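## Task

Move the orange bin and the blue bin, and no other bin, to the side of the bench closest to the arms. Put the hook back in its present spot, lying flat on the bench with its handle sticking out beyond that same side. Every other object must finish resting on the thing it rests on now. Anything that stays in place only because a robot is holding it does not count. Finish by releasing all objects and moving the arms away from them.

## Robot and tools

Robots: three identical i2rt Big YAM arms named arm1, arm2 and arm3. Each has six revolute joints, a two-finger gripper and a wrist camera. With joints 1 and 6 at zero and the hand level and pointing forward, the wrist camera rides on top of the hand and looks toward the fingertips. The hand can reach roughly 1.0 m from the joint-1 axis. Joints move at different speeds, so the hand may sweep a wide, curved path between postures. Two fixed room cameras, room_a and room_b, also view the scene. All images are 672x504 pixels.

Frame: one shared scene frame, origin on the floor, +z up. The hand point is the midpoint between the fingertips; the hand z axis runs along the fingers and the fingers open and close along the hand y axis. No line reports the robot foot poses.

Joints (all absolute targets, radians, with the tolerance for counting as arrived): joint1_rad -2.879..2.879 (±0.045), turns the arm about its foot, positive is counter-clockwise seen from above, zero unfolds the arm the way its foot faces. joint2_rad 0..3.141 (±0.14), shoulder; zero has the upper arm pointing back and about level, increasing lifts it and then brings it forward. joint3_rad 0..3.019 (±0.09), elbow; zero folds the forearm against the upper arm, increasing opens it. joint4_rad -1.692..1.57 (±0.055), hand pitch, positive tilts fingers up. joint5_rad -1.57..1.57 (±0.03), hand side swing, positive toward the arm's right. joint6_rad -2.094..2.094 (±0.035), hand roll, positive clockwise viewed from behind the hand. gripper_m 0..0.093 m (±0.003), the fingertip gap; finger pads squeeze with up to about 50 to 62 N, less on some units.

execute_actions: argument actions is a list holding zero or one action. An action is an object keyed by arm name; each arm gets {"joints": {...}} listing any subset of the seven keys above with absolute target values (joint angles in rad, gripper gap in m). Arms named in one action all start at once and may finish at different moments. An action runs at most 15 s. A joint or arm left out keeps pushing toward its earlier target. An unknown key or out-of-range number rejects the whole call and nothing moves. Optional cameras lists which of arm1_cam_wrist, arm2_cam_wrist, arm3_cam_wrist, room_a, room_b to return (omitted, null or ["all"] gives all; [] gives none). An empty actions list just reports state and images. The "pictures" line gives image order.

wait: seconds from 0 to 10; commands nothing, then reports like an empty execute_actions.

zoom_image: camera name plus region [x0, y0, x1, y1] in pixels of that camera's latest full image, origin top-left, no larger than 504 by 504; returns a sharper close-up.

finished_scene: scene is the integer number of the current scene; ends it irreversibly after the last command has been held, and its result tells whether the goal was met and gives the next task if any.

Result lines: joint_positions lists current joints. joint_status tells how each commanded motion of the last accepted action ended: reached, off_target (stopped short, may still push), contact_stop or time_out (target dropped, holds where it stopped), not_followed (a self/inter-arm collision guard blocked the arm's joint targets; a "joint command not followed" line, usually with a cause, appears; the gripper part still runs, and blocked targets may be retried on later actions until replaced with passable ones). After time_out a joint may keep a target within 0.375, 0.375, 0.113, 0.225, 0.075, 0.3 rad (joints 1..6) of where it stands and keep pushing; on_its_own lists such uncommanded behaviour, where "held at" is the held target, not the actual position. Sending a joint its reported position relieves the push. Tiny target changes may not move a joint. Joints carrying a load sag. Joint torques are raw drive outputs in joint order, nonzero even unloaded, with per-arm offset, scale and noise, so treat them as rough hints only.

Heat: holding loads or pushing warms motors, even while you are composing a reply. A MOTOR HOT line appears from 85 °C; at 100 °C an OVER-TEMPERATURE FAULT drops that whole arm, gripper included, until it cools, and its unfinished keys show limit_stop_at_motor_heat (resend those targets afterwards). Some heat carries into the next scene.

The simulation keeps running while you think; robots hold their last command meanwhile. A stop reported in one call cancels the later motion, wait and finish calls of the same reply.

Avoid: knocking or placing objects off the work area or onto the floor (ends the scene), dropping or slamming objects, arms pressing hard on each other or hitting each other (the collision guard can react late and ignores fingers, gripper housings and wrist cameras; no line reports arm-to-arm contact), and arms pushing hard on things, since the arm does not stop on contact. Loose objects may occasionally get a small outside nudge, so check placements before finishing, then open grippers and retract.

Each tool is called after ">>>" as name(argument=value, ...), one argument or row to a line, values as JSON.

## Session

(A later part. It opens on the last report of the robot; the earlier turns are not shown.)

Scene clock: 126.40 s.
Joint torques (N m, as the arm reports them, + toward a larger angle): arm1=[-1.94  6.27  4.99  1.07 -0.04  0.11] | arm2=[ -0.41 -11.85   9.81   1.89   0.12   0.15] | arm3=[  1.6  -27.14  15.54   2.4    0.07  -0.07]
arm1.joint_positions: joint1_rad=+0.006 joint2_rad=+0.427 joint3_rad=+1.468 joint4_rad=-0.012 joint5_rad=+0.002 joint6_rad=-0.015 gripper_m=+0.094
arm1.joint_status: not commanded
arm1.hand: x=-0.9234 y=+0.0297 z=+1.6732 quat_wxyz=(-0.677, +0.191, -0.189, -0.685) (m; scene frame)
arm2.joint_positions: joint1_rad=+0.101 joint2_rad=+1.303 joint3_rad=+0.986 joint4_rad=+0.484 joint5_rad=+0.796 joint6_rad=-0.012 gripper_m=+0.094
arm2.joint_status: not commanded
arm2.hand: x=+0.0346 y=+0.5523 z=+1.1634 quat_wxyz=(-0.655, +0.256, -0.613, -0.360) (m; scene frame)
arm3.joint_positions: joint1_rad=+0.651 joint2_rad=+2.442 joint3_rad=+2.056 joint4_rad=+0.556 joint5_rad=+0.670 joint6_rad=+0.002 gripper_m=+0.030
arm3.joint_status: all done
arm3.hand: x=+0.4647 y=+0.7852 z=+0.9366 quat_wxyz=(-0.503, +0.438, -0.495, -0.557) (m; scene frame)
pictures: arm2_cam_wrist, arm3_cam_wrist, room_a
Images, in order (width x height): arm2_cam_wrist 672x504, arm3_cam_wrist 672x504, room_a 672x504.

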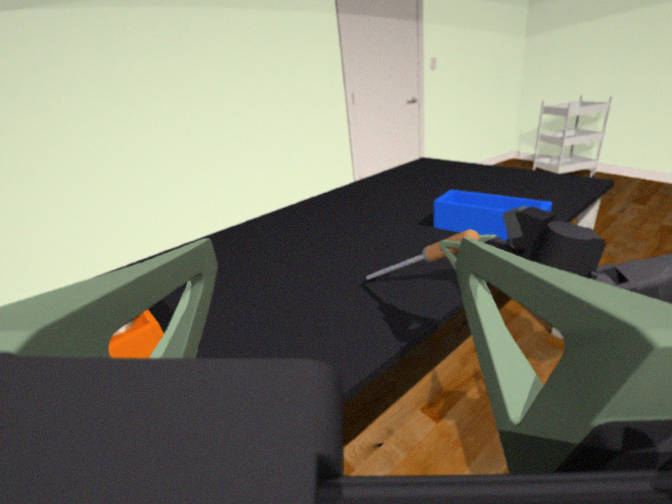

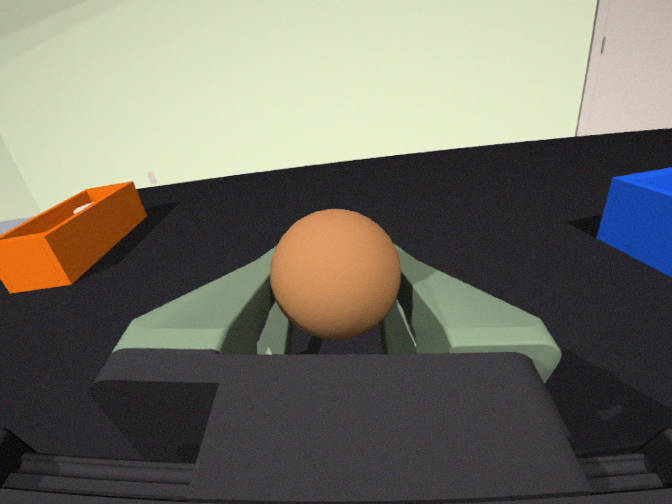

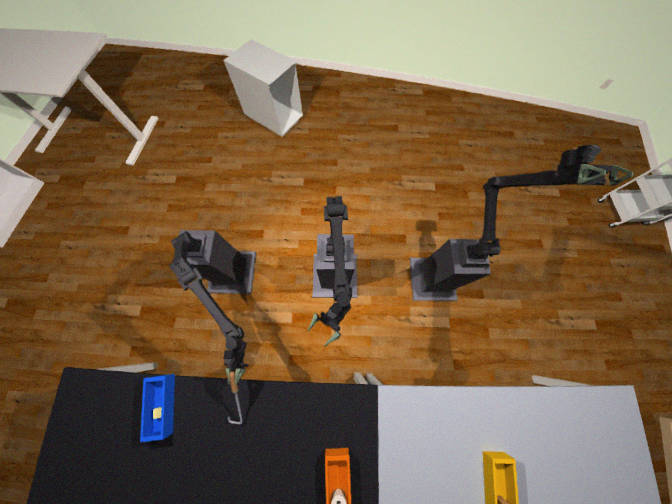

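>>> execute_actions(
  actions=[
    {"arm3":{"joints":{"joint2_rad":2.57,"joint3_rad":2.02,"joint4_rad":0.58}}},
  ],
  cameras=["arm2_cam_wrist","arm3_cam_wrist"],
)

Scene clock: 129.43 s.
Joint torques (N m, as the arm reports them, + toward a larger angle): arm1=[-1.92  6.27  4.98  1.07 -0.04  0.1 ] | arm2=[ -0.51 -11.92   9.83   1.86   0.12   0.14] | arm3=[  0.97 -23.75  10.46   1.97   0.08  -0.03]
arm1.joint_positions: joint1_rad=+0.006 joint2_rad=+0.427 joint3_rad=+1.468 joint4_rad=-0.012 joint5_rad=+0.002 joint6_rad=-0.015 gripper_m=+0.094
arm1.joint_status: not commanded
arm1.hand: x=-0.9234 y=+0.0297 z=+1.6732 quat_wxyz=(-0.677, +0.191, -0.189, -0.685) (m; scene frame)
arm2.joint_positions: joint1_rad=+0.101 joint2_rad=+1.303 joint3_rad=+0.986 joint4_rad=+0.484 joint5_rad=+0.796 joint6_rad=-0.012 gripper_m=+0.094
arm2.joint_status: not commanded
arm2.hand: x=+0.0346 y=+0.5523 z=+1.1634 quat_wxyz=(-0.655, +0.256, -0.613, -0.360) (m; scene frame)
arm3.joint_positions: joint1_rad=+0.651 joint2_rad=+2.569 joint3_rad=+2.020 joint4_rad=+0.570 joint5_rad=+0.670 joint6_rad=+0.001 gripper_m=+0.030
arm3.joint_status: all done
arm3.hand: x=+0.4662 y=+0.7817 z=+0.8064 quat_wxyz=(-0.499, +0.492, -0.502, -0.507) (m; scene frame)
pictures: arm2_cam_wrist, arm3_cam_wrist
Images, in order (width x height): arm2_cam_wrist 672x504, arm3_cam_wrist 672x504.

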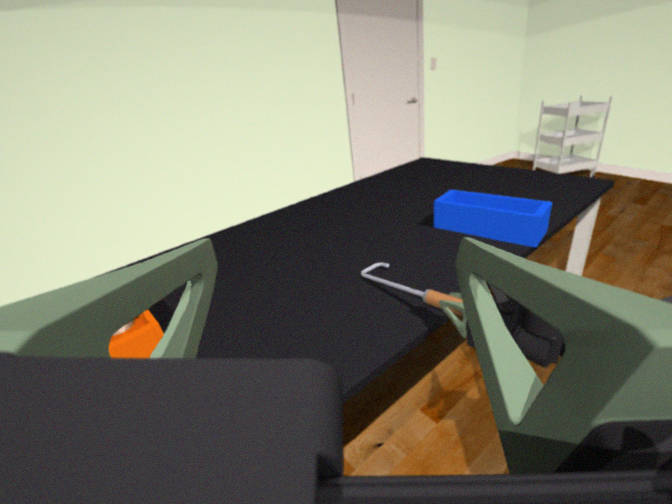

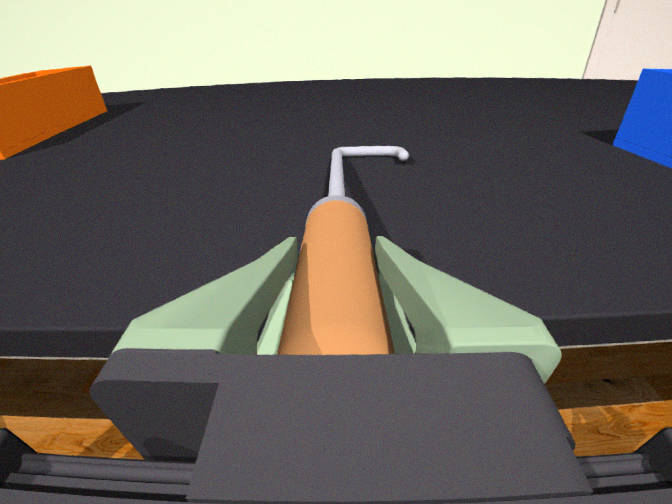

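>>> execute_actions(
  actions=[
    {"arm3":{"joints":{"joint3_rad":1.96,"joint4_rad":0.61}}},
  ],
  cameras=[],
)

>>> execute_actions(
  actions=[
    {"arm3":{"joints":{"gripper_m":0.093}}},
  ],
  cameras=[],
)

>>> execute_actions(
  actions=[
    {"arm3":{"joints":{"joint2_rad":1.2,"joint4_rad":-0.6,"joint5_rad":0}}},
  ],
  cameras=[],
)

>>> execute_actions(
  actions=[
    {"arm2":{"joints":{"joint1_rad":-0.7,"joint2_rad":2.2,"joint3_rad":2.06,"joint4_rad":0.62,"joint5_rad":-0.68}},"arm3":{"joints":{"joint2_rad":0.9,"joint3_rad":1.3,"joint4_rad":-0.4}}},
  ],
  cameras=[],
)

>>> execute_actions(
  actions=[
    {"arm2":{"joints":{"joint2_rad":2.55}}},
  ],
  cameras=["arm2_cam_wrist","arm3_cam_wrist"],
)

Scene clock: 139.00 s.
Joint torques (N m, as the arm reports them, + toward a larger angle): arm1=[-1.96  6.28  4.99  1.08 -0.04  0.11] | arm2=[ -0.63 -11.8    9.8    1.81   0.11   0.12] | arm3=[  0.23 -23.36   9.31   2.01   0.19  -0.04]
arm1.joint_positions: joint1_rad=+0.006 joint2_rad=+0.427 joint3_rad=+1.468 joint4_rad=-0.012 joint5_rad=+0.002 joint6_rad=-0.015 gripper_m=+0.094
arm1.joint_status: not commanded
arm1.hand: x=-0.9234 y=+0.0297 z=+1.6732 quat_wxyz=(-0.677, +0.191, -0.189, -0.685) (m; scene frame)
arm2.joint_positions: joint1_rad=+0.101 joint2_rad=+1.303 joint3_rad=+0.986 joint4_rad=+0.484 joint5_rad=+0.796 joint6_rad=-0.012 gripper_m=+0.094
arm2.joint_status: not commanded
arm2.hand: x=+0.0346 y=+0.5523 z=+1.1634 quat_wxyz=(-0.655, +0.256, -0.613, -0.360) (m; scene frame)
arm3.joint_positions: joint1_rad=+0.651 joint2_rad=+2.569 joint3_rad=+1.969 joint4_rad=+0.602 joint5_rad=+0.668 joint6_rad=+0.001 gripper_m=+0.030
arm3.joint_status: all done
arm3.hand: x=+0.4723 y=+0.7733 z=+0.7864 quat_wxyz=(-0.497, +0.499, -0.503, -0.500) (m; scene frame)
pictures: none
No camera images: the call's "cameras" was empty. Leave "cameras" out to get every camera's image.

Scene clock: 139.70 s.
Joint torques (N m, as the arm reports them, + toward a larger angle): arm1=[-1.95  6.28  4.99  1.07 -0.04  0.11] | arm2=[ -0.58 -11.85   9.73   1.85   0.12   0.13] | arm3=[  0.73 -23.05   9.27   1.91   0.17  -0.08]
arm1.joint_positions: joint1_rad=+0.006 joint2_rad=+0.427 joint3_rad=+1.468 joint4_rad=-0.012 joint5_rad=+0.002 joint6_rad=-0.015 gripper_m=+0.094
arm1.joint_status: not commanded
arm1.hand: x=-0.9234 y=+0.0297 z=+1.6732 quat_wxyz=(-0.677, +0.191, -0.189, -0.685) (m; scene frame)
arm2.joint_positions: joint1_rad=+0.101 joint2_rad=+1.303 joint3_rad=+0.986 joint4_rad=+0.484 joint5_rad=+0.796 joint6_rad=-0.012 gripper_m=+0.094
arm2.joint_status: not commanded
arm2.hand: x=+0.0346 y=+0.5523 z=+1.1634 quat_wxyz=(-0.655, +0.256, -0.613, -0.360) (m; scene frame)
arm3.joint_positions: joint1_rad=+0.651 joint2_rad=+2.569 joint3_rad=+1.969 joint4_rad=+0.602 joint5_rad=+0.668 joint6_rad=+0.001 gripper_m=+0.093
arm3.joint_status: all done
arm3.hand: x=+0.4723 y=+0.7733 z=+0.7864 quat_wxyz=(-0.497, +0.499, -0.503, -0.500) (m; scene frame)
pictures: none
No camera images: the call's "cameras" was empty. Leave "cameras" out to get every camera's image.

Scene clock: 141.83 s.
Joint torques (N m, as the arm reports them, + toward a larger angle): arm1=[-1.95  6.27  4.99  1.08 -0.04  0.1 ] | arm2=[ -0.63 -11.88   9.81   1.84   0.12   0.13] | arm3=[ 0.19 -6.63  8.64  1.45  0.02 -0.08]
arm1.joint_positions: joint1_rad=+0.006 joint2_rad=+0.427 joint3_rad=+1.468 joint4_rad=-0.012 joint5_rad=+0.002 joint6_rad=-0.015 gripper_m=+0.094
arm1.joint_status: not commanded
arm1.hand: x=-0.9234 y=+0.0297 z=+1.6732 quat_wxyz=(-0.677, +0.191, -0.189, -0.685) (m; scene frame)
arm2.joint_positions: joint1_rad=+0.101 joint2_rad=+1.303 joint3_rad=+0.986 joint4_rad=+0.484 joint5_rad=+0.796 joint6_rad=-0.012 gripper_m=+0.094
arm2.joint_status: not commanded
arm2.hand: x=+0.0346 y=+0.5523 z=+1.1634 quat_wxyz=(-0.655, +0.256, -0.613, -0.360) (m; scene frame)
arm3.joint_positions: joint1_rad=+0.651 joint2_rad=+1.205 joint3_rad=+1.964 joint4_rad=-0.595 joint5_rad=+0.003 joint6_rad=+0.001 gripper_m=+0.093
arm3.joint_status: all done
arm3.hand: x=+0.6594 y=+0.3732 z=+1.5360 quat_wxyz=(-0.331, +0.581, -0.286, -0.686) (m; scene frame)
pictures: none
No camera images: the call's "cameras" was empty. Leave "cameras" out to get every camera's image.

Scene clock: 143.83 s.
Joint torques (N m, as the arm reports them, + toward a larger angle): arm1=[-1.99  6.27  4.98  1.06 -0.04  0.1 ] | arm2=[ -1.17 -26.48  12.9    1.53   0.1    0.15] | arm3=[ 1.05 -4.66 11.63  1.99  0.01 -0.09]
arm1.joint_positions: joint1_rad=+0.006 joint2_rad=+0.427 joint3_rad=+1.468 joint4_rad=-0.012 joint5_rad=+0.002 joint6_rad=-0.015 gripper_m=+0.094
arm1.joint_status: not commanded
arm1.hand: x=-0.9234 y=+0.0297 z=+1.6732 quat_wxyz=(-0.677, +0.191, -0.189, -0.685) (m; scene frame)
arm2.joint_positions: joint1_rad=-0.692 joint2_rad=+2.201 joint3_rad=+2.000 joint4_rad=+0.609 joint5_rad=-0.677 joint6_rad=-0.012 gripper_m=+0.095
arm2.joint_status: all done
arm2.hand: x=+0.4308 y=+0.7469 z=+1.1389 quat_wxyz=(-0.632, +0.479, -0.341, -0.505) (m; scene frame)
arm3.joint_positions: joint1_rad=+0.651 joint2_rad=+0.904 joint3_rad=+1.296 joint4_rad=-0.405 joint5_rad=+0.003 joint6_rad=+0.001 gripper_m=+0.093
arm3.joint_status: all done
arm3.hand: x=+0.6770 y=+0.3488 z=+1.3372 quat_wxyz=(-0.305, +0.639, -0.314, -0.632) (m; scene frame)
pictures: none
No camera images: the call's "cameras" was empty. Leave "cameras" out to get every camera's image.

Scene clock: 145.47 s.
Joint torques (N m, as the arm reports them, + toward a larger angle): arm1=[-1.94  6.25  4.99  1.07 -0.04  0.11] | arm2=[ -1.28 -28.4    9.72   1.54  -0.01   0.14] | arm3=[ 0.86 -4.92 11.59  1.88  0.   -0.05]
arm1.joint_positions: joint1_rad=+0.006 joint2_rad=+0.427 joint3_rad=+1.468 joint4_rad=-0.012 joint5_rad=+0.002 joint6_rad=-0.015 gripper_m=+0.094
arm1.joint_status: not commanded
arm1.hand: x=-0.9234 y=+0.0297 z=+1.6732 quat_wxyz=(-0.677, +0.191, -0.189, -0.685) (m; scene frame)
arm2.joint_positions: joint1_rad=-0.696 joint2_rad=+2.542 joint3_rad=+2.037 joint4_rad=+0.614 joint5_rad=-0.678 joint6_rad=-0.012 gripper_m=+0.095
arm2.joint_status: all done
arm2.hand: x=+0.4641 y=+0.7834 z=+0.8622 quat_wxyz=(-0.538, +0.501, -0.455, -0.503) (m; scene frame)
arm3.joint_positions: joint1_rad=+0.651 joint2_rad=+0.904 joint3_rad=+1.296 joint4_rad=-0.405 joint5_rad=+0.003 joint6_rad=+0.001 gripper_m=+0.093
arm3.joint_status: not commanded
arm3.hand: x=+0.6770 y=+0.3488 z=+1.3372 quat_wxyz=(-0.305, +0.639, -0.314, -0.632) (m; scene frame)
pictures: arm2_cam_wrist, arm3_cam_wrist
Images, in order (width x height): arm2_cam_wrist 672x504, arm3_cam_wrist 672x504.

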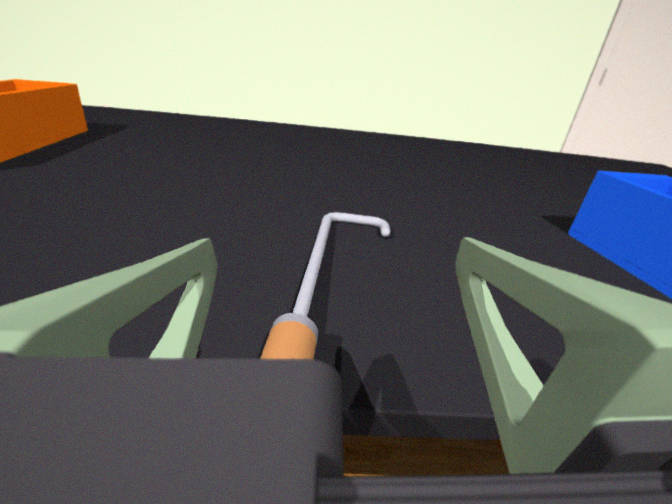

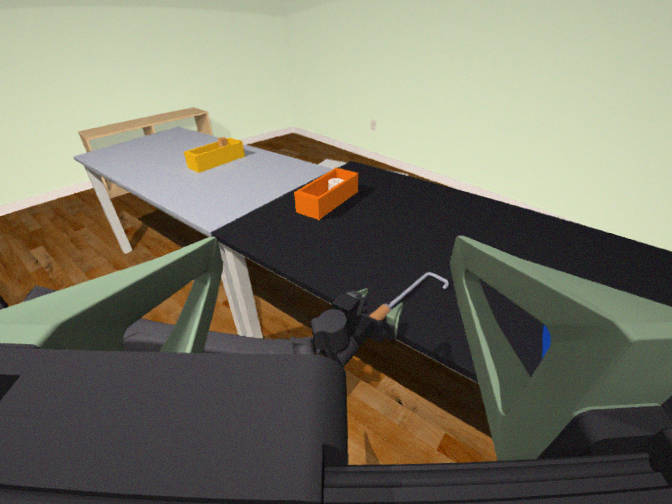

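>>> execute_actions(
  actions=[
    {"arm2":{"joints":{"joint1_rad":-0.64,"joint2_rad":2.56,"joint3_rad":1.87,"joint4_rad":0.7,"joint5_rad":-0.5}}},
  ],
  cameras=["arm2_cam_wrist"],
)

Scene clock: 149.43 s.
Joint torques (N m, as the arm reports them, + toward a larger angle): arm1=[-1.96  6.28  4.99  1.07 -0.04  0.11] | arm2=[ -1.27 -29.58   7.54   2.01   0.2    0.15] | arm3=[ 0.63 -4.58 11.66  1.96  0.02 -0.07]
arm1.joint_positions: joint1_rad=+0.006 joint2_rad=+0.427 joint3_rad=+1.468 joint4_rad=-0.012 joint5_rad=+0.002 joint6_rad=-0.015 gripper_m=+0.094
arm1.joint_status: not commanded
arm1.hand: x=-0.9234 y=+0.0297 z=+1.6732 quat_wxyz=(-0.677, +0.191, -0.189, -0.685) (m; scene frame)
arm2.joint_positions: joint1_rad=-0.633 joint2_rad=+2.567 joint3_rad=+1.871 joint4_rad=+0.686 joint5_rad=-0.504 joint6_rad=-0.012 gripper_m=+0.095
arm2.joint_status: all done
arm2.hand: x=+0.4236 y=+0.7818 z=+0.7689 quat_wxyz=(-0.524, +0.479, -0.525, -0.470) (m; scene frame)
arm3.joint_positions: joint1_rad=+0.651 joint2_rad=+0.904 joint3_rad=+1.296 joint4_rad=-0.405 joint5_rad=+0.003 joint6_rad=+0.001 gripper_m=+0.093
arm3.joint_status: not commanded
arm3.hand: x=+0.6770 y=+0.3488 z=+1.3372 quat_wxyz=(-0.305, +0.639, -0.314, -0.632) (m; scene frame)
pictures: arm2_cam_wrist
Images, in order (width x height): arm2_cam_wrist 672x504.

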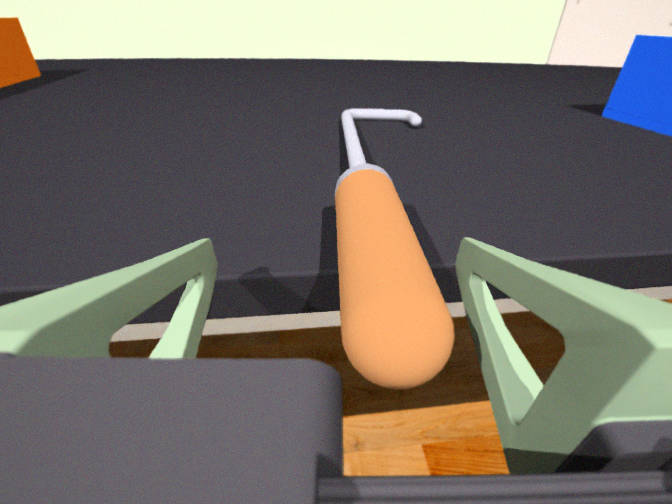

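>>> execute_actions(
  actions=[
    {"arm2":{"joints":{"joint1_rad":-0.65,"joint2_rad":2.62,"joint3_rad":2.07,"joint4_rad":0.6,"joint5_rad":-0.56}}},
  ],
  cameras=["arm2_cam_wrist"],
)

>>> execute_actions(
  actions=[
    {"arm2":{"joints":{"gripper_m":0}}},
  ],
  cameras=["arm2_cam_wrist"],
)

Scene clock: 153.60 s.
Joint torques (N m, as the arm reports them, + toward a larger angle): arm1=[-1.94  6.28  4.99  1.08 -0.04  0.1 ] | arm2=[  0.32 -29.38  11.7    1.22   0.2    0.13] | arm3=[ 0.73 -4.9  11.63  2.    0.02 -0.04]
arm1.joint_positions: joint1_rad=+0.006 joint2_rad=+0.427 joint3_rad=+1.468 joint4_rad=-0.012 joint5_rad=+0.002 joint6_rad=-0.015 gripper_m=+0.094
arm1.joint_status: not commanded
arm1.hand: x=-0.9234 y=+0.0297 z=+1.6732 quat_wxyz=(-0.677, +0.191, -0.189, -0.685) (m; scene frame)
arm2.joint_positions: joint1_rad=-0.656 joint2_rad=+2.620 joint3_rad=+2.016 joint4_rad=+0.604 joint5_rad=-0.564 joint6_rad=-0.010 gripper_m=+0.095
arm2.joint_status: all done
arm2.hand: x=+0.4482 y=+0.7954 z=+0.7796 quat_wxyz=(-0.518, +0.487, -0.513, -0.481) (m; scene frame)
arm3.joint_positions: joint1_rad=+0.651 joint2_rad=+0.904 joint3_rad=+1.296 joint4_rad=-0.405 joint5_rad=+0.003 joint6_rad=+0.001 gripper_m=+0.093
arm3.joint_status: not commanded
arm3.hand: x=+0.6770 y=+0.3488 z=+1.3372 quat_wxyz=(-0.305, +0.639, -0.314, -0.632) (m; scene frame)
pictures: arm2_cam_wrist
Images, in order (width x height): arm2_cam_wrist 672x504.

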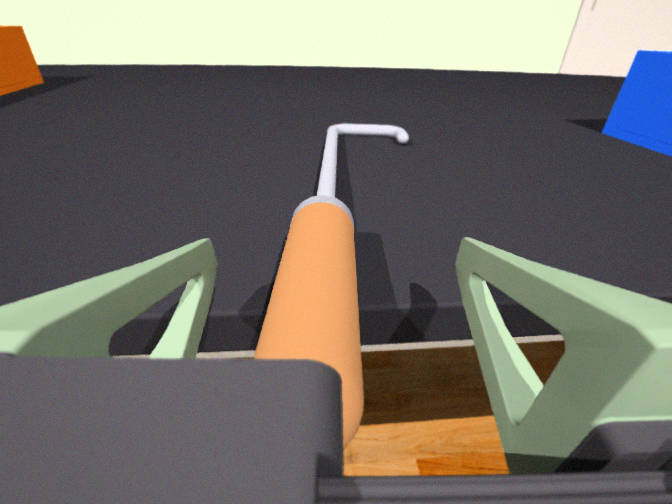

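Scene clock: 154.33 s.
Joint torques (N m, as the arm reports them, + toward a larger angle): arm1=[-1.94  6.28  4.99  1.07 -0.04  0.1 ] | arm2=[ -0.34 -29.44  11.77   1.27   0.18   0.12] | arm3=[ 0.13 -4.3  11.7   2.03  0.   -0.04]
arm1.joint_positions: joint1_rad=+0.006 joint2_rad=+0.427 joint3_rad=+1.468 joint4_rad=-0.012 joint5_rad=+0.002 joint6_rad=-0.015 gripper_m=+0.094
arm1.joint_status: not commanded
arm1.hand: x=-0.9234 y=+0.0297 z=+1.6732 quat_wxyz=(-0.677, +0.191, -0.189, -0.685) (m; scene frame)
arm2.joint_positions: joint1_rad=-0.656 joint2_rad=+2.620 joint3_rad=+2.016 joint4_rad=+0.604 joint5_rad=-0.564 joint6_rad=-0.010 gripper_m=+0.030
arm2.joint_status: gripper_m off_target (ended at +0.030, target +0.000)
arm2.hand: x=+0.4479 y=+0.7956 z=+0.7796 quat_wxyz=(-0.518, +0.487, -0.513, -0.481) (m; scene frame)
arm3.joint_positions: joint1_rad=+0.651 joint2_rad=+0.904 joint3_rad=+1.296 joint4_rad=-0.405 joint5_rad=+0.003 joint6_rad=+0.001 gripper_m=+0.093
arm3.joint_status: not commanded
arm3.hand: x=+0.6770 y=+0.3488 z=+1.3372 quat_wxyz=(-0.305, +0.639, -0.314, -0.632) (m; scene frame)
pictures: arm2_cam_wrist
Images, in order (width x height): arm2_cam_wrist 672x504.

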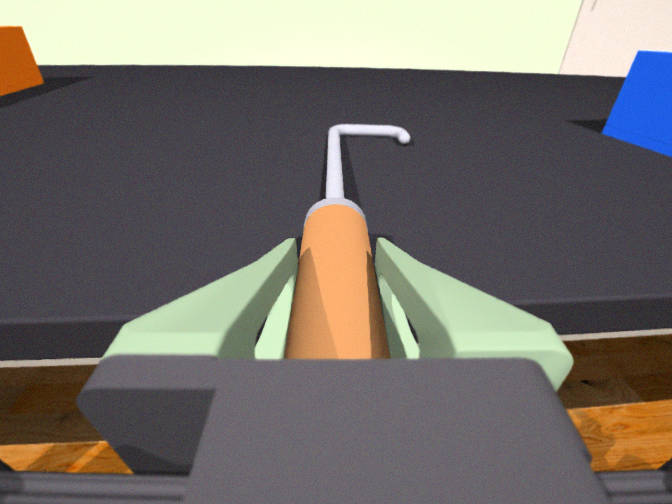

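>>> execute_actions(
  actions=[
    {"arm2":{"joints":{"joint2_rad":2.5,"joint6_rad":1.55}}},
  ],
  cameras=[],
)

>>> execute_actions(
  actions=[
    {"arm2":{"joints":{"joint2_rad":2.38,"joint3_rad":2.3,"joint4_rad":0.3}}},
  ],
  cameras=[],
)

>>> execute_actions(
  actions=[
    {"arm2":{"joints":{"joint1_rad":0.02,"joint5_rad":0.1,"joint4_rad":0.16}}},
  ],
  cameras=["arm2_cam_wrist","room_a","arm3_cam_wrist"],
)

Scene clock: 160.57 s.
Joint torques (N m, as the arm reports them, + toward a larger angle): arm1=[-1.92  6.32  4.98  1.07 -0.04  0.1 ] | arm2=[  0.74 -32.49  12.13   2.12   0.15   0.19] | arm3=[ 1.38 -5.07 11.59  2.02 -0.03 -0.09]
arm1.joint_positions: joint1_rad=+0.006 joint2_rad=+0.427 joint3_rad=+1.468 joint4_rad=-0.012 joint5_rad=+0.002 joint6_rad=-0.015 gripper_m=+0.094
arm1.joint_status: not commanded
arm1.hand: x=-0.9234 y=+0.0297 z=+1.6732 quat_wxyz=(-0.677, +0.191, -0.189, -0.685) (m; scene frame)
arm2.joint_positions: joint1_rad=-0.655 joint2_rad=+2.536 joint3_rad=+2.016 joint4_rad=+0.583 joint5_rad=-0.562 joint6_rad=+1.519 gripper_m=+0.030
arm2.joint_status: all done
arm2.hand: x=+0.4504 y=+0.7994 z=+0.8507 quat_wxyz=(-0.055, +0.008, -0.688, -0.723) (m; scene frame)
arm3.joint_positions: joint1_rad=+0.651 joint2_rad=+0.904 joint3_rad=+1.296 joint4_rad=-0.405 joint5_rad=+0.003 joint6_rad=+0.001 gripper_m=+0.093
arm3.joint_status: not commanded
arm3.hand: x=+0.6770 y=+0.3488 z=+1.3372 quat_wxyz=(-0.305, +0.639, -0.314, -0.632) (m; scene frame)
pictures: none
No camera images: the call's "cameras" was empty. Leave "cameras" out to get every camera's image.

Scene clock: 162.10 s.
Joint torques (N m, as the arm reports them, + toward a larger angle): arm1=[-1.95  6.26  4.98  1.08 -0.04  0.11] | arm2=[ -0.04 -32.43  14.67   2.11   0.14   0.18] | arm3=[ 1.19 -5.02 11.72  1.93  0.   -0.07]
arm1.joint_positions: joint1_rad=+0.006 joint2_rad=+0.427 joint3_rad=+1.468 joint4_rad=-0.012 joint5_rad=+0.002 joint6_rad=-0.015 gripper_m=+0.094
arm1.joint_status: not commanded
arm1.hand: x=-0.9234 y=+0.0297 z=+1.6732 quat_wxyz=(-0.677, +0.191, -0.189, -0.685) (m; scene frame)
arm2.joint_positions: joint1_rad=-0.655 joint2_rad=+2.414 joint3_rad=+2.222 joint4_rad=+0.282 joint5_rad=-0.562 joint6_rad=+1.521 gripper_m=+0.030
arm2.joint_status: all done
arm2.hand: x=+0.4625 y=+0.8165 z=+1.0147 quat_wxyz=(-0.060, +0.012, -0.680, -0.731) (m; scene frame)
arm3.joint_positions: joint1_rad=+0.651 joint2_rad=+0.904 joint3_rad=+1.296 joint4_rad=-0.405 joint5_rad=+0.003 joint6_rad=+0.001 gripper_m=+0.093
arm3.joint_status: not commanded
arm3.hand: x=+0.6770 y=+0.3488 z=+1.3372 quat_wxyz=(-0.305, +0.639, -0.314, -0.632) (m; scene frame)
pictures: none
No camera images: the call's "cameras" was empty. Leave "cameras" out to get every camera's image.

Scene clock: 164.90 s.
Joint torques (N m, as the arm reports them, + toward a larger angle): arm1=[-1.96  6.26  4.99  1.07 -0.04  0.11] | arm2=[ -0.88 -33.2   14.78   2.44   0.09   0.19] | arm3=[ 0.48 -4.93 11.57  1.89 -0.05 -0.04]
arm1.joint_positions: joint1_rad=+0.006 joint2_rad=+0.427 joint3_rad=+1.468 joint4_rad=-0.012 joint5_rad=+0.002 joint6_rad=-0.015 gripper_m=+0.094
arm1.joint_status: not commanded
arm1.hand: x=-0.9234 y=+0.0297 z=+1.6732 quat_wxyz=(-0.677, +0.191, -0.189, -0.685) (m; scene frame)
arm2.joint_positions: joint1_rad=+0.025 joint2_rad=+2.421 joint3_rad=+2.222 joint4_rad=+0.138 joint5_rad=+0.098 joint6_rad=+1.521 gripper_m=+0.030
arm2.joint_status: all done
arm2.hand: x=-0.0515 y=+0.9690 z=+0.9744 quat_wxyz=(-0.035, +0.004, -0.728, -0.684) (m; scene frame)
arm3.joint_positions: joint1_rad=+0.651 joint2_rad=+0.904 joint3_rad=+1.296 joint4_rad=-0.405 joint5_rad=+0.003 joint6_rad=+0.001 gripper_m=+0.093
arm3.joint_status: not commanded
arm3.hand: x=+0.6770 y=+0.3488 z=+1.3372 quat_wxyz=(-0.305, +0.639, -0.314, -0.632) (m; scene frame)
pictures: arm2_cam_wrist, arm3_cam_wrist, room_a
Images, in order (width x height): arm2_cam_wrist 672x504, arm3_cam_wrist 672x504, room_a 672x504.

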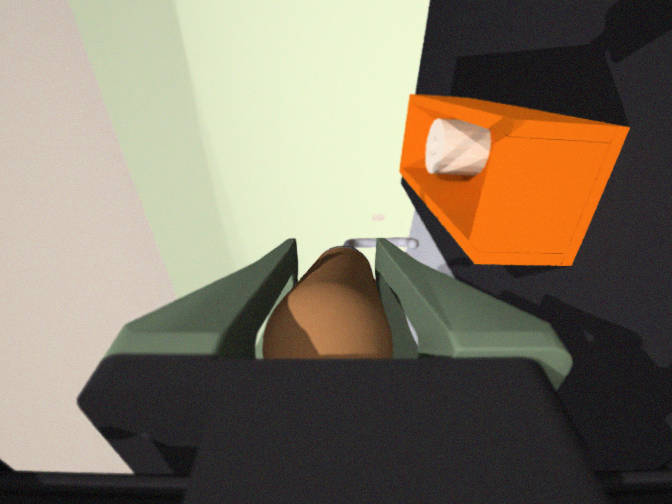

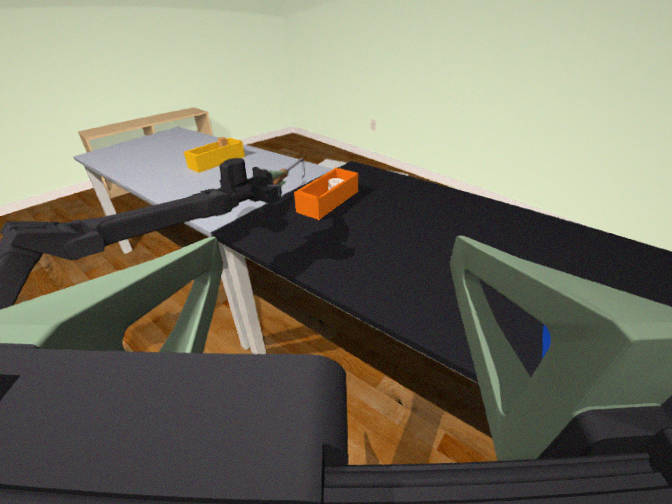

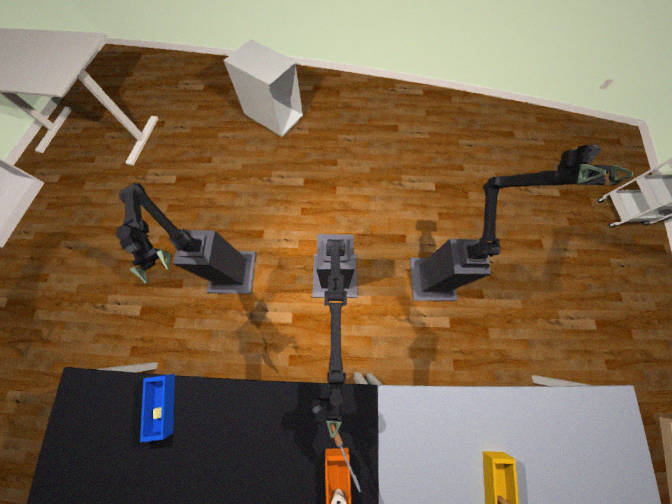

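Need ~0.09 right.

>>> execute_actions(
  actions=[
    {"arm2":{"joints":{"joint5_rad":0.33}}},
  ],
  cameras=[],
)

>>> execute_actions(
  actions=[
    {"arm2":{"joints":{"joint2_rad":2.47}}},
  ],
  cameras=["arm2_cam_wrist","room_a","arm3_cam_wrist"],
)

Scene clock: 168.30 s.
Joint torques (N m, as the arm reports them, + toward a larger angle): arm1=[-1.96  6.26  4.99  1.08 -0.04  0.11] | arm2=[ -0.76 -33.1   14.8    2.31   0.1    0.18] | arm3=[ 1.21 -4.73 11.56  1.86  0.04 -0.08]
arm1.joint_positions: joint1_rad=+0.006 joint2_rad=+0.427 joint3_rad=+1.468 joint4_rad=-0.012 joint5_rad=+0.002 joint6_rad=-0.015 gripper_m=+0.094
arm1.joint_status: not commanded
arm1.hand: x=-0.9234 y=+0.0297 z=+1.6732 quat_wxyz=(-0.677, +0.191, -0.189, -0.685) (m; scene frame)
arm2.joint_positions: joint1_rad=+0.020 joint2_rad=+2.421 joint3_rad=+2.222 joint4_rad=+0.138 joint5_rad=+0.330 joint6_rad=+1.521 gripper_m=+0.030
arm2.joint_status: all done
arm2.hand: x=-0.0082 y=+0.9626 z=+0.9750 quat_wxyz=(-0.120, -0.077, -0.723, -0.676) (m; scene frame)
arm3.joint_positions: joint1_rad=+0.651 joint2_rad=+0.904 joint3_rad=+1.296 joint4_rad=-0.405 joint5_rad=+0.003 joint6_rad=+0.001 gripper_m=+0.093
arm3.joint_status: not commanded
arm3.hand: x=+0.6770 y=+0.3488 z=+1.3372 quat_wxyz=(-0.305, +0.639, -0.314, -0.632) (m; scene frame)
pictures: none
No camera images: the call's "cameras" was empty. Leave "cameras" out to get every camera's image.

Scene clock: 169.37 s.
Joint torques (N m, as the arm reports them, + toward a larger angle): arm1=[-1.95  6.29  4.98  1.07 -0.04  0.11] | arm2=[ -0.9  -34.06  14.56   2.11   0.08   0.03] | arm3=[ 0.26 -4.99 11.74  1.88 -0.02 -0.04]
arm1.joint_positions: joint1_rad=+0.006 joint2_rad=+0.427 joint3_rad=+1.468 joint4_rad=-0.012 joint5_rad=+0.002 joint6_rad=-0.015 gripper_m=+0.094
arm1.joint_status: not commanded
arm1.hand: x=-0.9234 y=+0.0297 z=+1.6732 quat_wxyz=(-0.677, +0.191, -0.189, -0.685) (m; scene frame)
arm2.joint_positions: joint1_rad=+0.020 joint2_rad=+2.514 joint3_rad=+2.222 joint4_rad=+0.144 joint5_rad=+0.331 joint6_rad=+1.541 gripper_m=+0.030
arm2.joint_status: all done
arm2.hand: x=-0.0082 y=+0.9688 z=+0.8889 quat_wxyz=(-0.119, -0.078, -0.751, -0.645) (m; scene frame)
arm3.joint_positions: joint1_rad=+0.651 joint2_rad=+0.904 joint3_rad=+1.296 joint4_rad=-0.405 joint5_rad=+0.003 joint6_rad=+0.001 gripper_m=+0.093
arm3.joint_status: not commanded
arm3.hand: x=+0.6770 y=+0.3488 z=+1.3372 quat_wxyz=(-0.305, +0.639, -0.314, -0.632) (m; scene frame)
pictures: arm2_cam_wrist, arm3_cam_wrist, room_a
Images, in order (width x height): arm2_cam_wrist 672x504, arm3_cam_wrist 672x504, room_a 672x504.

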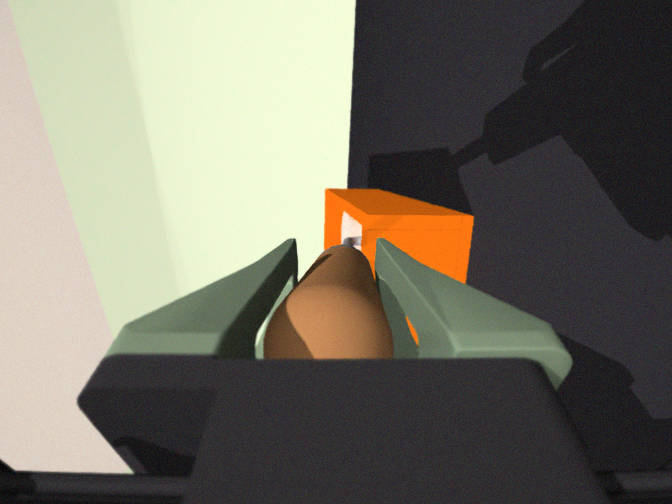

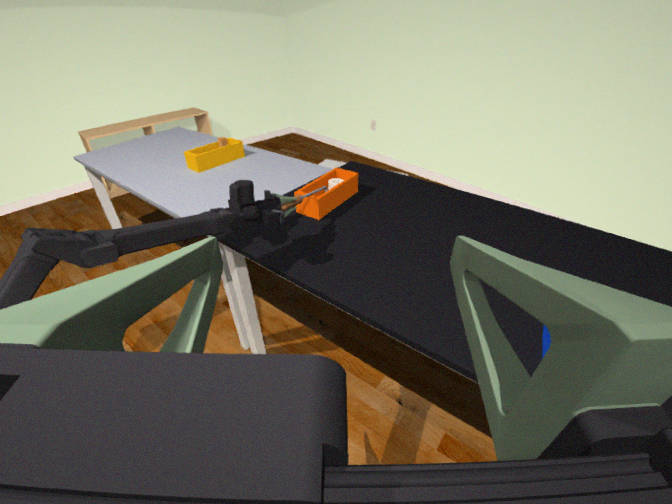

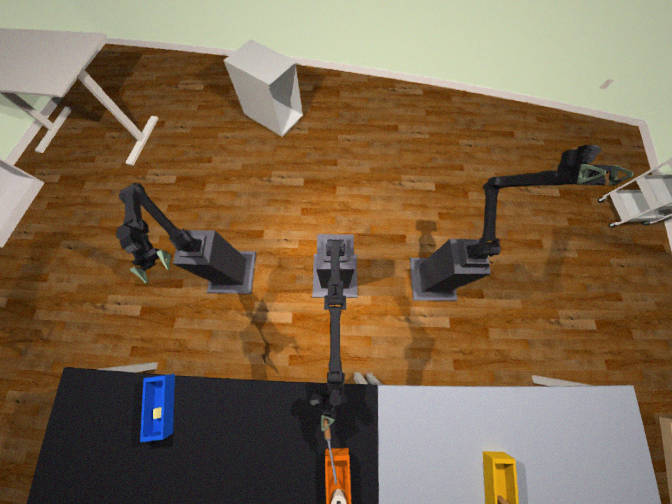

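>>> execute_actions(
  actions=[
    {"arm2":{"joints":{"joint2_rad":2.39,"joint3_rad":1.98,"joint4_rad":0.27}}},
  ],
  cameras=[],
)

>>> execute_actions(
  actions=[
    {"arm2":{"joints":{"joint2_rad":2.27,"joint3_rad":1.74,"joint4_rad":0.39}}},
  ],
  cameras=[],
)

>>> execute_actions(
  actions=[
    {"arm2":{"joints":{"joint2_rad":2.14,"joint3_rad":1.5,"joint4_rad":0.5}}},
  ],
  cameras=[],
)

>>> execute_actions(
  actions=[
    {"arm2":{"joints":{"joint2_rad":2.01,"joint3_rad":1.26,"joint4_rad":0.61}}},
  ],
  cameras=[],
)

>>> execute_actions(
  actions=[
    {"arm2":{"joints":{"joint2_rad":1.87,"joint3_rad":1.02,"joint4_rad":0.71}}},
  ],
  cameras=[],
)

>>> execute_actions(
  actions=[
    {"arm2":{"joints":{"joint2_rad":1.73,"joint3_rad":0.79,"joint4_rad":0.8}}},
  ],
  cameras=["arm3_cam_wrist","room_a"],
)

Scene clock: 175.47 s.
Joint torques (N m, as the arm reports them, + toward a larger angle): arm1=[-1.96  6.28  4.98  1.08 -0.04  0.11] | arm2=[ -0.2  -30.4    7.75   1.69   0.08  -0.08] | arm3=[ 1.38 -4.31 11.59  1.87  0.03 -0.03]
arm1.joint_positions: joint1_rad=+0.006 joint2_rad=+0.427 joint3_rad=+1.468 joint4_rad=-0.012 joint5_rad=+0.002 joint6_rad=-0.015 gripper_m=+0.094
arm1.joint_status: not commanded
arm1.hand: x=-0.9234 y=+0.0297 z=+1.6732 quat_wxyz=(-0.677, +0.191, -0.189, -0.685) (m; scene frame)
arm2.joint_positions: joint1_rad=+0.020 joint2_rad=+2.409 joint3_rad=+1.995 joint4_rad=+0.265 joint5_rad=+0.331 joint6_rad=+1.555 gripper_m=+0.030
arm2.joint_status: all done
arm2.hand: x=-0.0065 y=+0.9332 z=+0.8797 quat_wxyz=(-0.115, -0.083, -0.751, -0.645) (m; scene frame)
arm3.joint_positions: joint1_rad=+0.651 joint2_rad=+0.904 joint3_rad=+1.296 joint4_rad=-0.405 joint5_rad=+0.003 joint6_rad=+0.001 gripper_m=+0.093
arm3.joint_status: not commanded
arm3.hand: x=+0.6770 y=+0.3488 z=+1.3372 quat_wxyz=(-0.305, +0.639, -0.314, -0.632) (m; scene frame)
pictures: none
No camera images: the call's "cameras" was empty. Leave "cameras" out to get every camera's image.

Scene clock: 176.40 s.
Joint torques (N m, as the arm reports them, + toward a larger angle): arm1=[-1.95  6.28  4.99  1.07 -0.04  0.1 ] | arm2=[ -0.5  -27.71   7.27   1.88   0.08  -0.1 ] | arm3=[ 0.93 -5.2  11.69  2.   -0.03 -0.07]
arm1.joint_positions: joint1_rad=+0.006 joint2_rad=+0.427 joint3_rad=+1.468 joint4_rad=-0.012 joint5_rad=+0.002 joint6_rad=-0.015 gripper_m=+0.094
arm1.joint_status: not commanded
arm1.hand: x=-0.9234 y=+0.0297 z=+1.6732 quat_wxyz=(-0.677, +0.191, -0.189, -0.685) (m; scene frame)
arm2.joint_positions: joint1_rad=+0.020 joint2_rad=+2.284 joint3_rad=+1.755 joint4_rad=+0.380 joint5_rad=+0.330 joint6_rad=+1.555 gripper_m=+0.030
arm2.joint_status: all done
arm2.hand: x=-0.0042 y=+0.8857 z=+0.8806 quat_wxyz=(-0.115, -0.083, -0.750, -0.646) (m; scene frame)
arm3.joint_positions: joint1_rad=+0.651 joint2_rad=+0.904 joint3_rad=+1.296 joint4_rad=-0.405 joint5_rad=+0.003 joint6_rad=+0.001 gripper_m=+0.093
arm3.joint_status: not commanded
arm3.hand: x=+0.6770 y=+0.3488 z=+1.3372 quat_wxyz=(-0.305, +0.639, -0.314, -0.632) (m; scene frame)
pictures: none
No camera images: the call's "cameras" was empty. Leave "cameras" out to get every camera's image.

Scene clock: 177.30 s.
Joint torques (N m, as the arm reports them, + toward a larger angle): arm1=[-1.95  6.26  4.99  1.08 -0.04  0.11] | arm2=[ -0.66 -25.62   6.89   1.91   0.07  -0.1 ] | arm3=[ 0.86 -4.57 11.61  1.99  0.02 -0.02]
arm1.joint_positions: joint1_rad=+0.006 joint2_rad=+0.427 joint3_rad=+1.468 joint4_rad=-0.012 joint5_rad=+0.002 joint6_rad=-0.015 gripper_m=+0.094
arm1.joint_status: not commanded
arm1.hand: x=-0.9234 y=+0.0297 z=+1.6732 quat_wxyz=(-0.677, +0.191, -0.189, -0.685) (m; scene frame)
arm2.joint_positions: joint1_rad=+0.020 joint2_rad=+2.152 joint3_rad=+1.514 joint4_rad=+0.489 joint5_rad=+0.330 joint6_rad=+1.555 gripper_m=+0.030
arm2.joint_status: all done
arm2.hand: x=-0.0014 y=+0.8282 z=+0.8824 quat_wxyz=(-0.115, -0.082, -0.751, -0.645) (m; scene frame)
arm3.joint_positions: joint1_rad=+0.651 joint2_rad=+0.904 joint3_rad=+1.296 joint4_rad=-0.405 joint5_rad=+0.003 joint6_rad=+0.001 gripper_m=+0.093
arm3.joint_status: not commanded
arm3.hand: x=+0.6770 y=+0.3488 z=+1.3372 quat_wxyz=(-0.305, +0.639, -0.314, -0.632) (m; scene frame)
pictures: none
No camera images: the call's "cameras" was empty. Leave "cameras" out to get every camera's image.

Scene clock: 178.20 s.
Joint torques (N m, as the arm reports them, + toward a larger angle): arm1=[-1.95  6.28  4.99  1.07 -0.04  0.11] | arm2=[ -0.4  -22.77   6.44   1.91   0.09  -0.1 ] | arm3=[-0.03 -4.53 11.67  2.14  0.01 -0.11]
arm1.joint_positions: joint1_rad=+0.006 joint2_rad=+0.427 joint3_rad=+1.468 joint4_rad=-0.012 joint5_rad=+0.002 joint6_rad=-0.015 gripper_m=+0.094
arm1.joint_status: not commanded
arm1.hand: x=-0.9234 y=+0.0297 z=+1.6732 quat_wxyz=(-0.677, +0.191, -0.189, -0.685) (m; scene frame)
arm2.joint_positions: joint1_rad=+0.020 joint2_rad=+2.021 joint3_rad=+1.273 joint4_rad=+0.598 joint5_rad=+0.330 joint6_rad=+1.555 gripper_m=+0.030
arm2.joint_status: all done
arm2.hand: x=+0.0017 y=+0.7627 z=+0.8826 quat_wxyz=(-0.114, -0.082, -0.751, -0.645) (m; scene frame)
arm3.joint_positions: joint1_rad=+0.651 joint2_rad=+0.904 joint3_rad=+1.296 joint4_rad=-0.405 joint5_rad=+0.003 joint6_rad=+0.001 gripper_m=+0.093
arm3.joint_status: not commanded
arm3.hand: x=+0.6770 y=+0.3488 z=+1.3372 quat_wxyz=(-0.305, +0.639, -0.314, -0.632) (m; scene frame)
pictures: none
No camera images: the call's "cameras" was empty. Leave "cameras" out to get every camera's image.

Scene clock: 179.10 s.
Joint torques (N m, as the arm reports them, + toward a larger angle): arm1=[-1.96  6.28  4.99  1.08 -0.04  0.11] | arm2=[ -0.91 -19.55   6.22   2.13   0.1   -0.1 ] | arm3=[ 0.87 -4.22 11.65  1.88  0.03 -0.05]
arm1.joint_positions: joint1_rad=+0.006 joint2_rad=+0.427 joint3_rad=+1.468 joint4_rad=-0.012 joint5_rad=+0.002 joint6_rad=-0.015 gripper_m=+0.094
arm1.joint_status: not commanded
arm1.hand: x=-0.9234 y=+0.0297 z=+1.6732 quat_wxyz=(-0.677, +0.191, -0.189, -0.685) (m; scene frame)
arm2.joint_positions: joint1_rad=+0.020 joint2_rad=+1.879 joint3_rad=+1.030 joint4_rad=+0.695 joint5_rad=+0.330 joint6_rad=+1.555 gripper_m=+0.030
arm2.joint_status: all done
arm2.hand: x=+0.0053 y=+0.6888 z=+0.8835 quat_wxyz=(-0.115, -0.082, -0.752, -0.644) (m; scene frame)
arm3.joint_positions: joint1_rad=+0.651 joint2_rad=+0.904 joint3_rad=+1.296 joint4_rad=-0.405 joint5_rad=+0.003 joint6_rad=+0.001 gripper_m=+0.093
arm3.joint_status: not commanded
arm3.hand: x=+0.6770 y=+0.3488 z=+1.3372 quat_wxyz=(-0.305, +0.639, -0.314, -0.632) (m; scene frame)
pictures: none
No camera images: the call's "cameras" was empty. Leave "cameras" out to get every camera's image.

Scene clock: 179.97 s.
Joint torques (N m, as the arm reports them, + toward a larger angle): arm1=[-1.95  6.28  4.99  1.08 -0.04  0.1 ] | arm2=[ -0.28 -16.13   5.72   1.96   0.11  -0.11] | arm3=[ 0.68 -4.79 11.68  2.02 -0.04 -0.06]
arm1.joint_positions: joint1_rad=+0.006 joint2_rad=+0.427 joint3_rad=+1.468 joint4_rad=-0.012 joint5_rad=+0.002 joint6_rad=-0.015 gripper_m=+0.094
arm1.joint_status: not commanded
arm1.hand: x=-0.9234 y=+0.0297 z=+1.6732 quat_wxyz=(-0.677, +0.191, -0.189, -0.685) (m; scene frame)
arm2.joint_positions: joint1_rad=+0.020 joint2_rad=+1.737 joint3_rad=+0.798 joint4_rad=+0.784 joint5_rad=+0.330 joint6_rad=+1.555 gripper_m=+0.030
arm2.joint_status: all done
arm2.hand: x=+0.0091 y=+0.6119 z=+0.8836 quat_wxyz=(-0.115, -0.082, -0.753, -0.643) (m; scene frame)
arm3.joint_positions: joint1_rad=+0.651 joint2_rad=+0.904 joint3_rad=+1.296 joint4_rad=-0.405 joint5_rad=+0.003 joint6_rad=+0.001 gripper_m=+0.093
arm3.joint_status: not commanded
arm3.hand: x=+0.6770 y=+0.3488 z=+1.3372 quat_wxyz=(-0.305, +0.639, -0.314, -0.632) (m; scene frame)
pictures: arm3_cam_wrist, room_a
Images, in order (width x height): arm3_cam_wrist 672x504, room_a 672x504.

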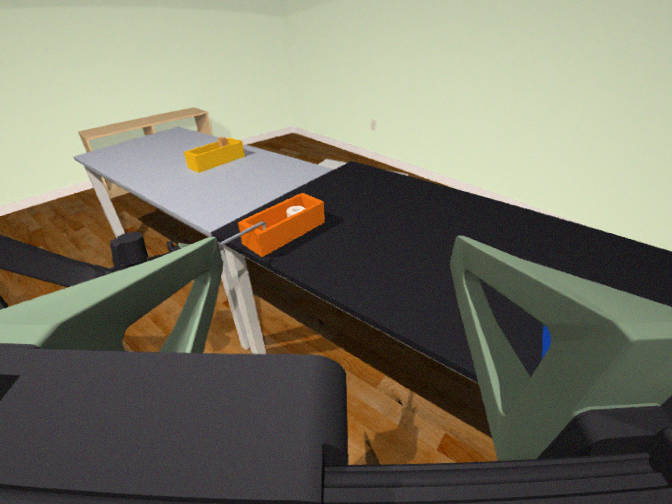

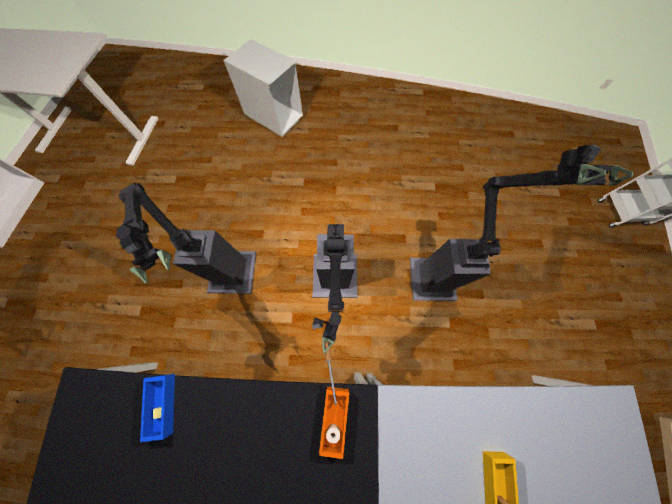

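Good. Return hook.

>>> execute_actions(
  actions=[
    {"arm2":{"joints":{"joint3_rad":1.35}}},
  ],
  cameras=[],
)

>>> execute_actions(
  actions=[
    {"arm2":{"joints":{"joint1_rad":-0.7,"joint5_rad":-0.68,"joint3_rad":2.1,"joint2_rad":2.2,"joint4_rad":0.6,"joint6_rad":0}}},
  ],
  cameras=[],
)

>>> execute_actions(
  actions=[
    {"arm2":{"joints":{"joint2_rad":2.42}}},
  ],
  cameras=[],
)

>>> execute_actions(
  actions=[
    {"arm2":{"joints":{"joint2_rad":2.64}}},
  ],
  cameras=["arm2_cam_wrist"],
)

Scene clock: 187.53 s.
Joint torques (N m, as the arm reports them, + toward a larger angle): arm1=[-1.93  6.27  4.99  1.08 -0.04  0.1 ] | arm2=[ -0.59 -21.33  13.32   2.5   -0.03   0.11] | arm3=[ 1.29 -4.52 11.82  1.97  0.05 -0.05]
arm1.joint_positions: joint1_rad=+0.006 joint2_rad=+0.427 joint3_rad=+1.468 joint4_rad=-0.012 joint5_rad=+0.002 joint6_rad=-0.015 gripper_m=+0.094
arm1.joint_status: not commanded
arm1.hand: x=-0.9234 y=+0.0297 z=+1.6732 quat_wxyz=(-0.677, +0.191, -0.189, -0.685) (m; scene frame)
arm2.joint_positions: joint1_rad=+0.020 joint2_rad=+1.757 joint3_rad=+1.279 joint4_rad=+0.769 joint5_rad=+0.330 joint6_rad=+1.533 gripper_m=+0.030
arm2.joint_status: all done
arm2.hand: x=+0.0032 y=+0.7257 z=+1.1182 quat_wxyz=(-0.094, -0.106, -0.594, -0.792) (m; scene frame)
arm3.joint_positions: joint1_rad=+0.651 joint2_rad=+0.904 joint3_rad=+1.296 joint4_rad=-0.405 joint5_rad=+0.003 joint6_rad=+0.001 gripper_m=+0.093
arm3.joint_status: not commanded
arm3.hand: x=+0.6770 y=+0.3488 z=+1.3372 quat_wxyz=(-0.305, +0.639, -0.314, -0.632) (m; scene frame)
pictures: none
No camera images: the call's "cameras" was empty. Leave "cameras" out to get every camera's image.

Scene clock: 189.93 s.
Joint torques (N m, as the arm reports them, + toward a larger angle): arm1=[-1.97  6.26  5.    1.07 -0.04  0.1 ] | arm2=[ -0.08 -29.54  14.9    2.27   0.43  -0.19] | arm3=[ 0.75 -4.51 11.65  1.89 -0.01 -0.07]
arm1.joint_positions: joint1_rad=+0.006 joint2_rad=+0.427 joint3_rad=+1.468 joint4_rad=-0.012 joint5_rad=+0.002 joint6_rad=-0.015 gripper_m=+0.094
arm1.joint_status: not commanded
arm1.hand: x=-0.9234 y=+0.0297 z=+1.6732 quat_wxyz=(-0.677, +0.191, -0.189, -0.685) (m; scene frame)
arm2.joint_positions: joint1_rad=-0.707 joint2_rad=+2.229 joint3_rad=+2.014 joint4_rad=+0.567 joint5_rad=-0.687 joint6_rad=+0.027 gripper_m=+0.030
arm2.joint_status: all done
arm2.hand: x=+0.4469 y=+0.7484 z=+1.1150 quat_wxyz=(-0.607, +0.477, -0.373, -0.515) (m; scene frame)
arm3.joint_positions: joint1_rad=+0.651 joint2_rad=+0.904 joint3_rad=+1.296 joint4_rad=-0.405 joint5_rad=+0.003 joint6_rad=+0.001 gripper_m=+0.093
arm3.joint_status: not commanded
arm3.hand: x=+0.6770 y=+0.3488 z=+1.3372 quat_wxyz=(-0.305, +0.639, -0.314, -0.632) (m; scene frame)
pictures: none
No camera images: the call's "cameras" was empty. Leave "cameras" out to get every camera's image.

Scene clock: 191.23 s.
Joint torques (N m, as the arm reports them, + toward a larger angle): arm1=[-1.92  6.27  4.98  1.08 -0.04  0.1 ] | arm2=[  0.72 -31.19  13.02   1.91   0.05  -0.07] | arm3=[ 1.01 -4.65 11.69  1.9  -0.02 -0.07]
arm1.joint_positions: joint1_rad=+0.006 joint2_rad=+0.427 joint3_rad=+1.468 joint4_rad=-0.012 joint5_rad=+0.002 joint6_rad=-0.015 gripper_m=+0.094
arm1.joint_status: not commanded
arm1.hand: x=-0.9234 y=+0.0297 z=+1.6732 quat_wxyz=(-0.677, +0.191, -0.189, -0.685) (m; scene frame)
arm2.joint_positions: joint1_rad=-0.706 joint2_rad=+2.451 joint3_rad=+2.035 joint4_rad=+0.583 joint5_rad=-0.679 joint6_rad=+0.012 gripper_m=+0.029
arm2.joint_status: all done
arm2.hand: x=+0.4706 y=+0.7764 z=+0.9360 quat_wxyz=(-0.554, +0.490, -0.442, -0.508) (m; scene frame)
arm3.joint_positions: joint1_rad=+0.651 joint2_rad=+0.904 joint3_rad=+1.296 joint4_rad=-0.405 joint5_rad=+0.003 joint6_rad=+0.001 gripper_m=+0.093
arm3.joint_status: not commanded
arm3.hand: x=+0.6770 y=+0.3488 z=+1.3372 quat_wxyz=(-0.305, +0.639, -0.314, -0.632) (m; scene frame)
pictures: none
No camera images: the call's "cameras" was empty. Leave "cameras" out to get every camera's image.

Scene clock: 192.40 s.
Joint torques (N m, as the arm reports them, + toward a larger angle): arm1=[-1.94  6.27  4.99  1.07 -0.03  0.1 ] | arm2=[  0.21 -30.16  10.66   1.33  -0.03  -0.06] | arm3=[ 0.78 -4.84 11.62  1.85 -0.03 -0.02]
arm1.joint_positions: joint1_rad=+0.006 joint2_rad=+0.427 joint3_rad=+1.468 joint4_rad=-0.012 joint5_rad=+0.002 joint6_rad=-0.015 gripper_m=+0.094
arm1.joint_status: not commanded
arm1.hand: x=-0.9234 y=+0.0297 z=+1.6732 quat_wxyz=(-0.677, +0.191, -0.189, -0.685) (m; scene frame)
arm2.joint_positions: joint1_rad=-0.706 joint2_rad=+2.646 joint3_rad=+2.063 joint4_rad=+0.601 joint5_rad=-0.678 joint6_rad=+0.010 gripper_m=+0.029
arm2.joint_status: all done
arm2.hand: x=+0.4724 y=+0.7785 z=+0.7809 quat_wxyz=(-0.504, +0.497, -0.496, -0.503) (m; scene frame)
arm3.joint_positions: joint1_rad=+0.651 joint2_rad=+0.904 joint3_rad=+1.296 joint4_rad=-0.405 joint5_rad=+0.003 joint6_rad=+0.001 gripper_m=+0.093
arm3.joint_status: not commanded
arm3.hand: x=+0.6770 y=+0.3488 z=+1.3372 quat_wxyz=(-0.305, +0.639, -0.314, -0.632) (m; scene frame)
pictures: arm2_cam_wrist
Images, in order (width x height): arm2_cam_wrist 672x504.

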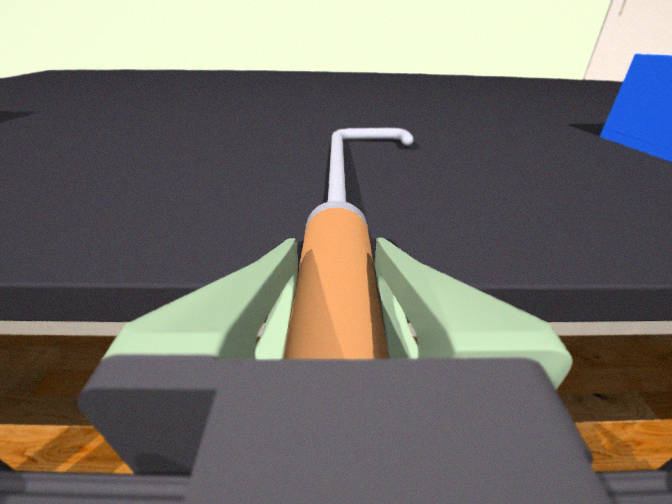

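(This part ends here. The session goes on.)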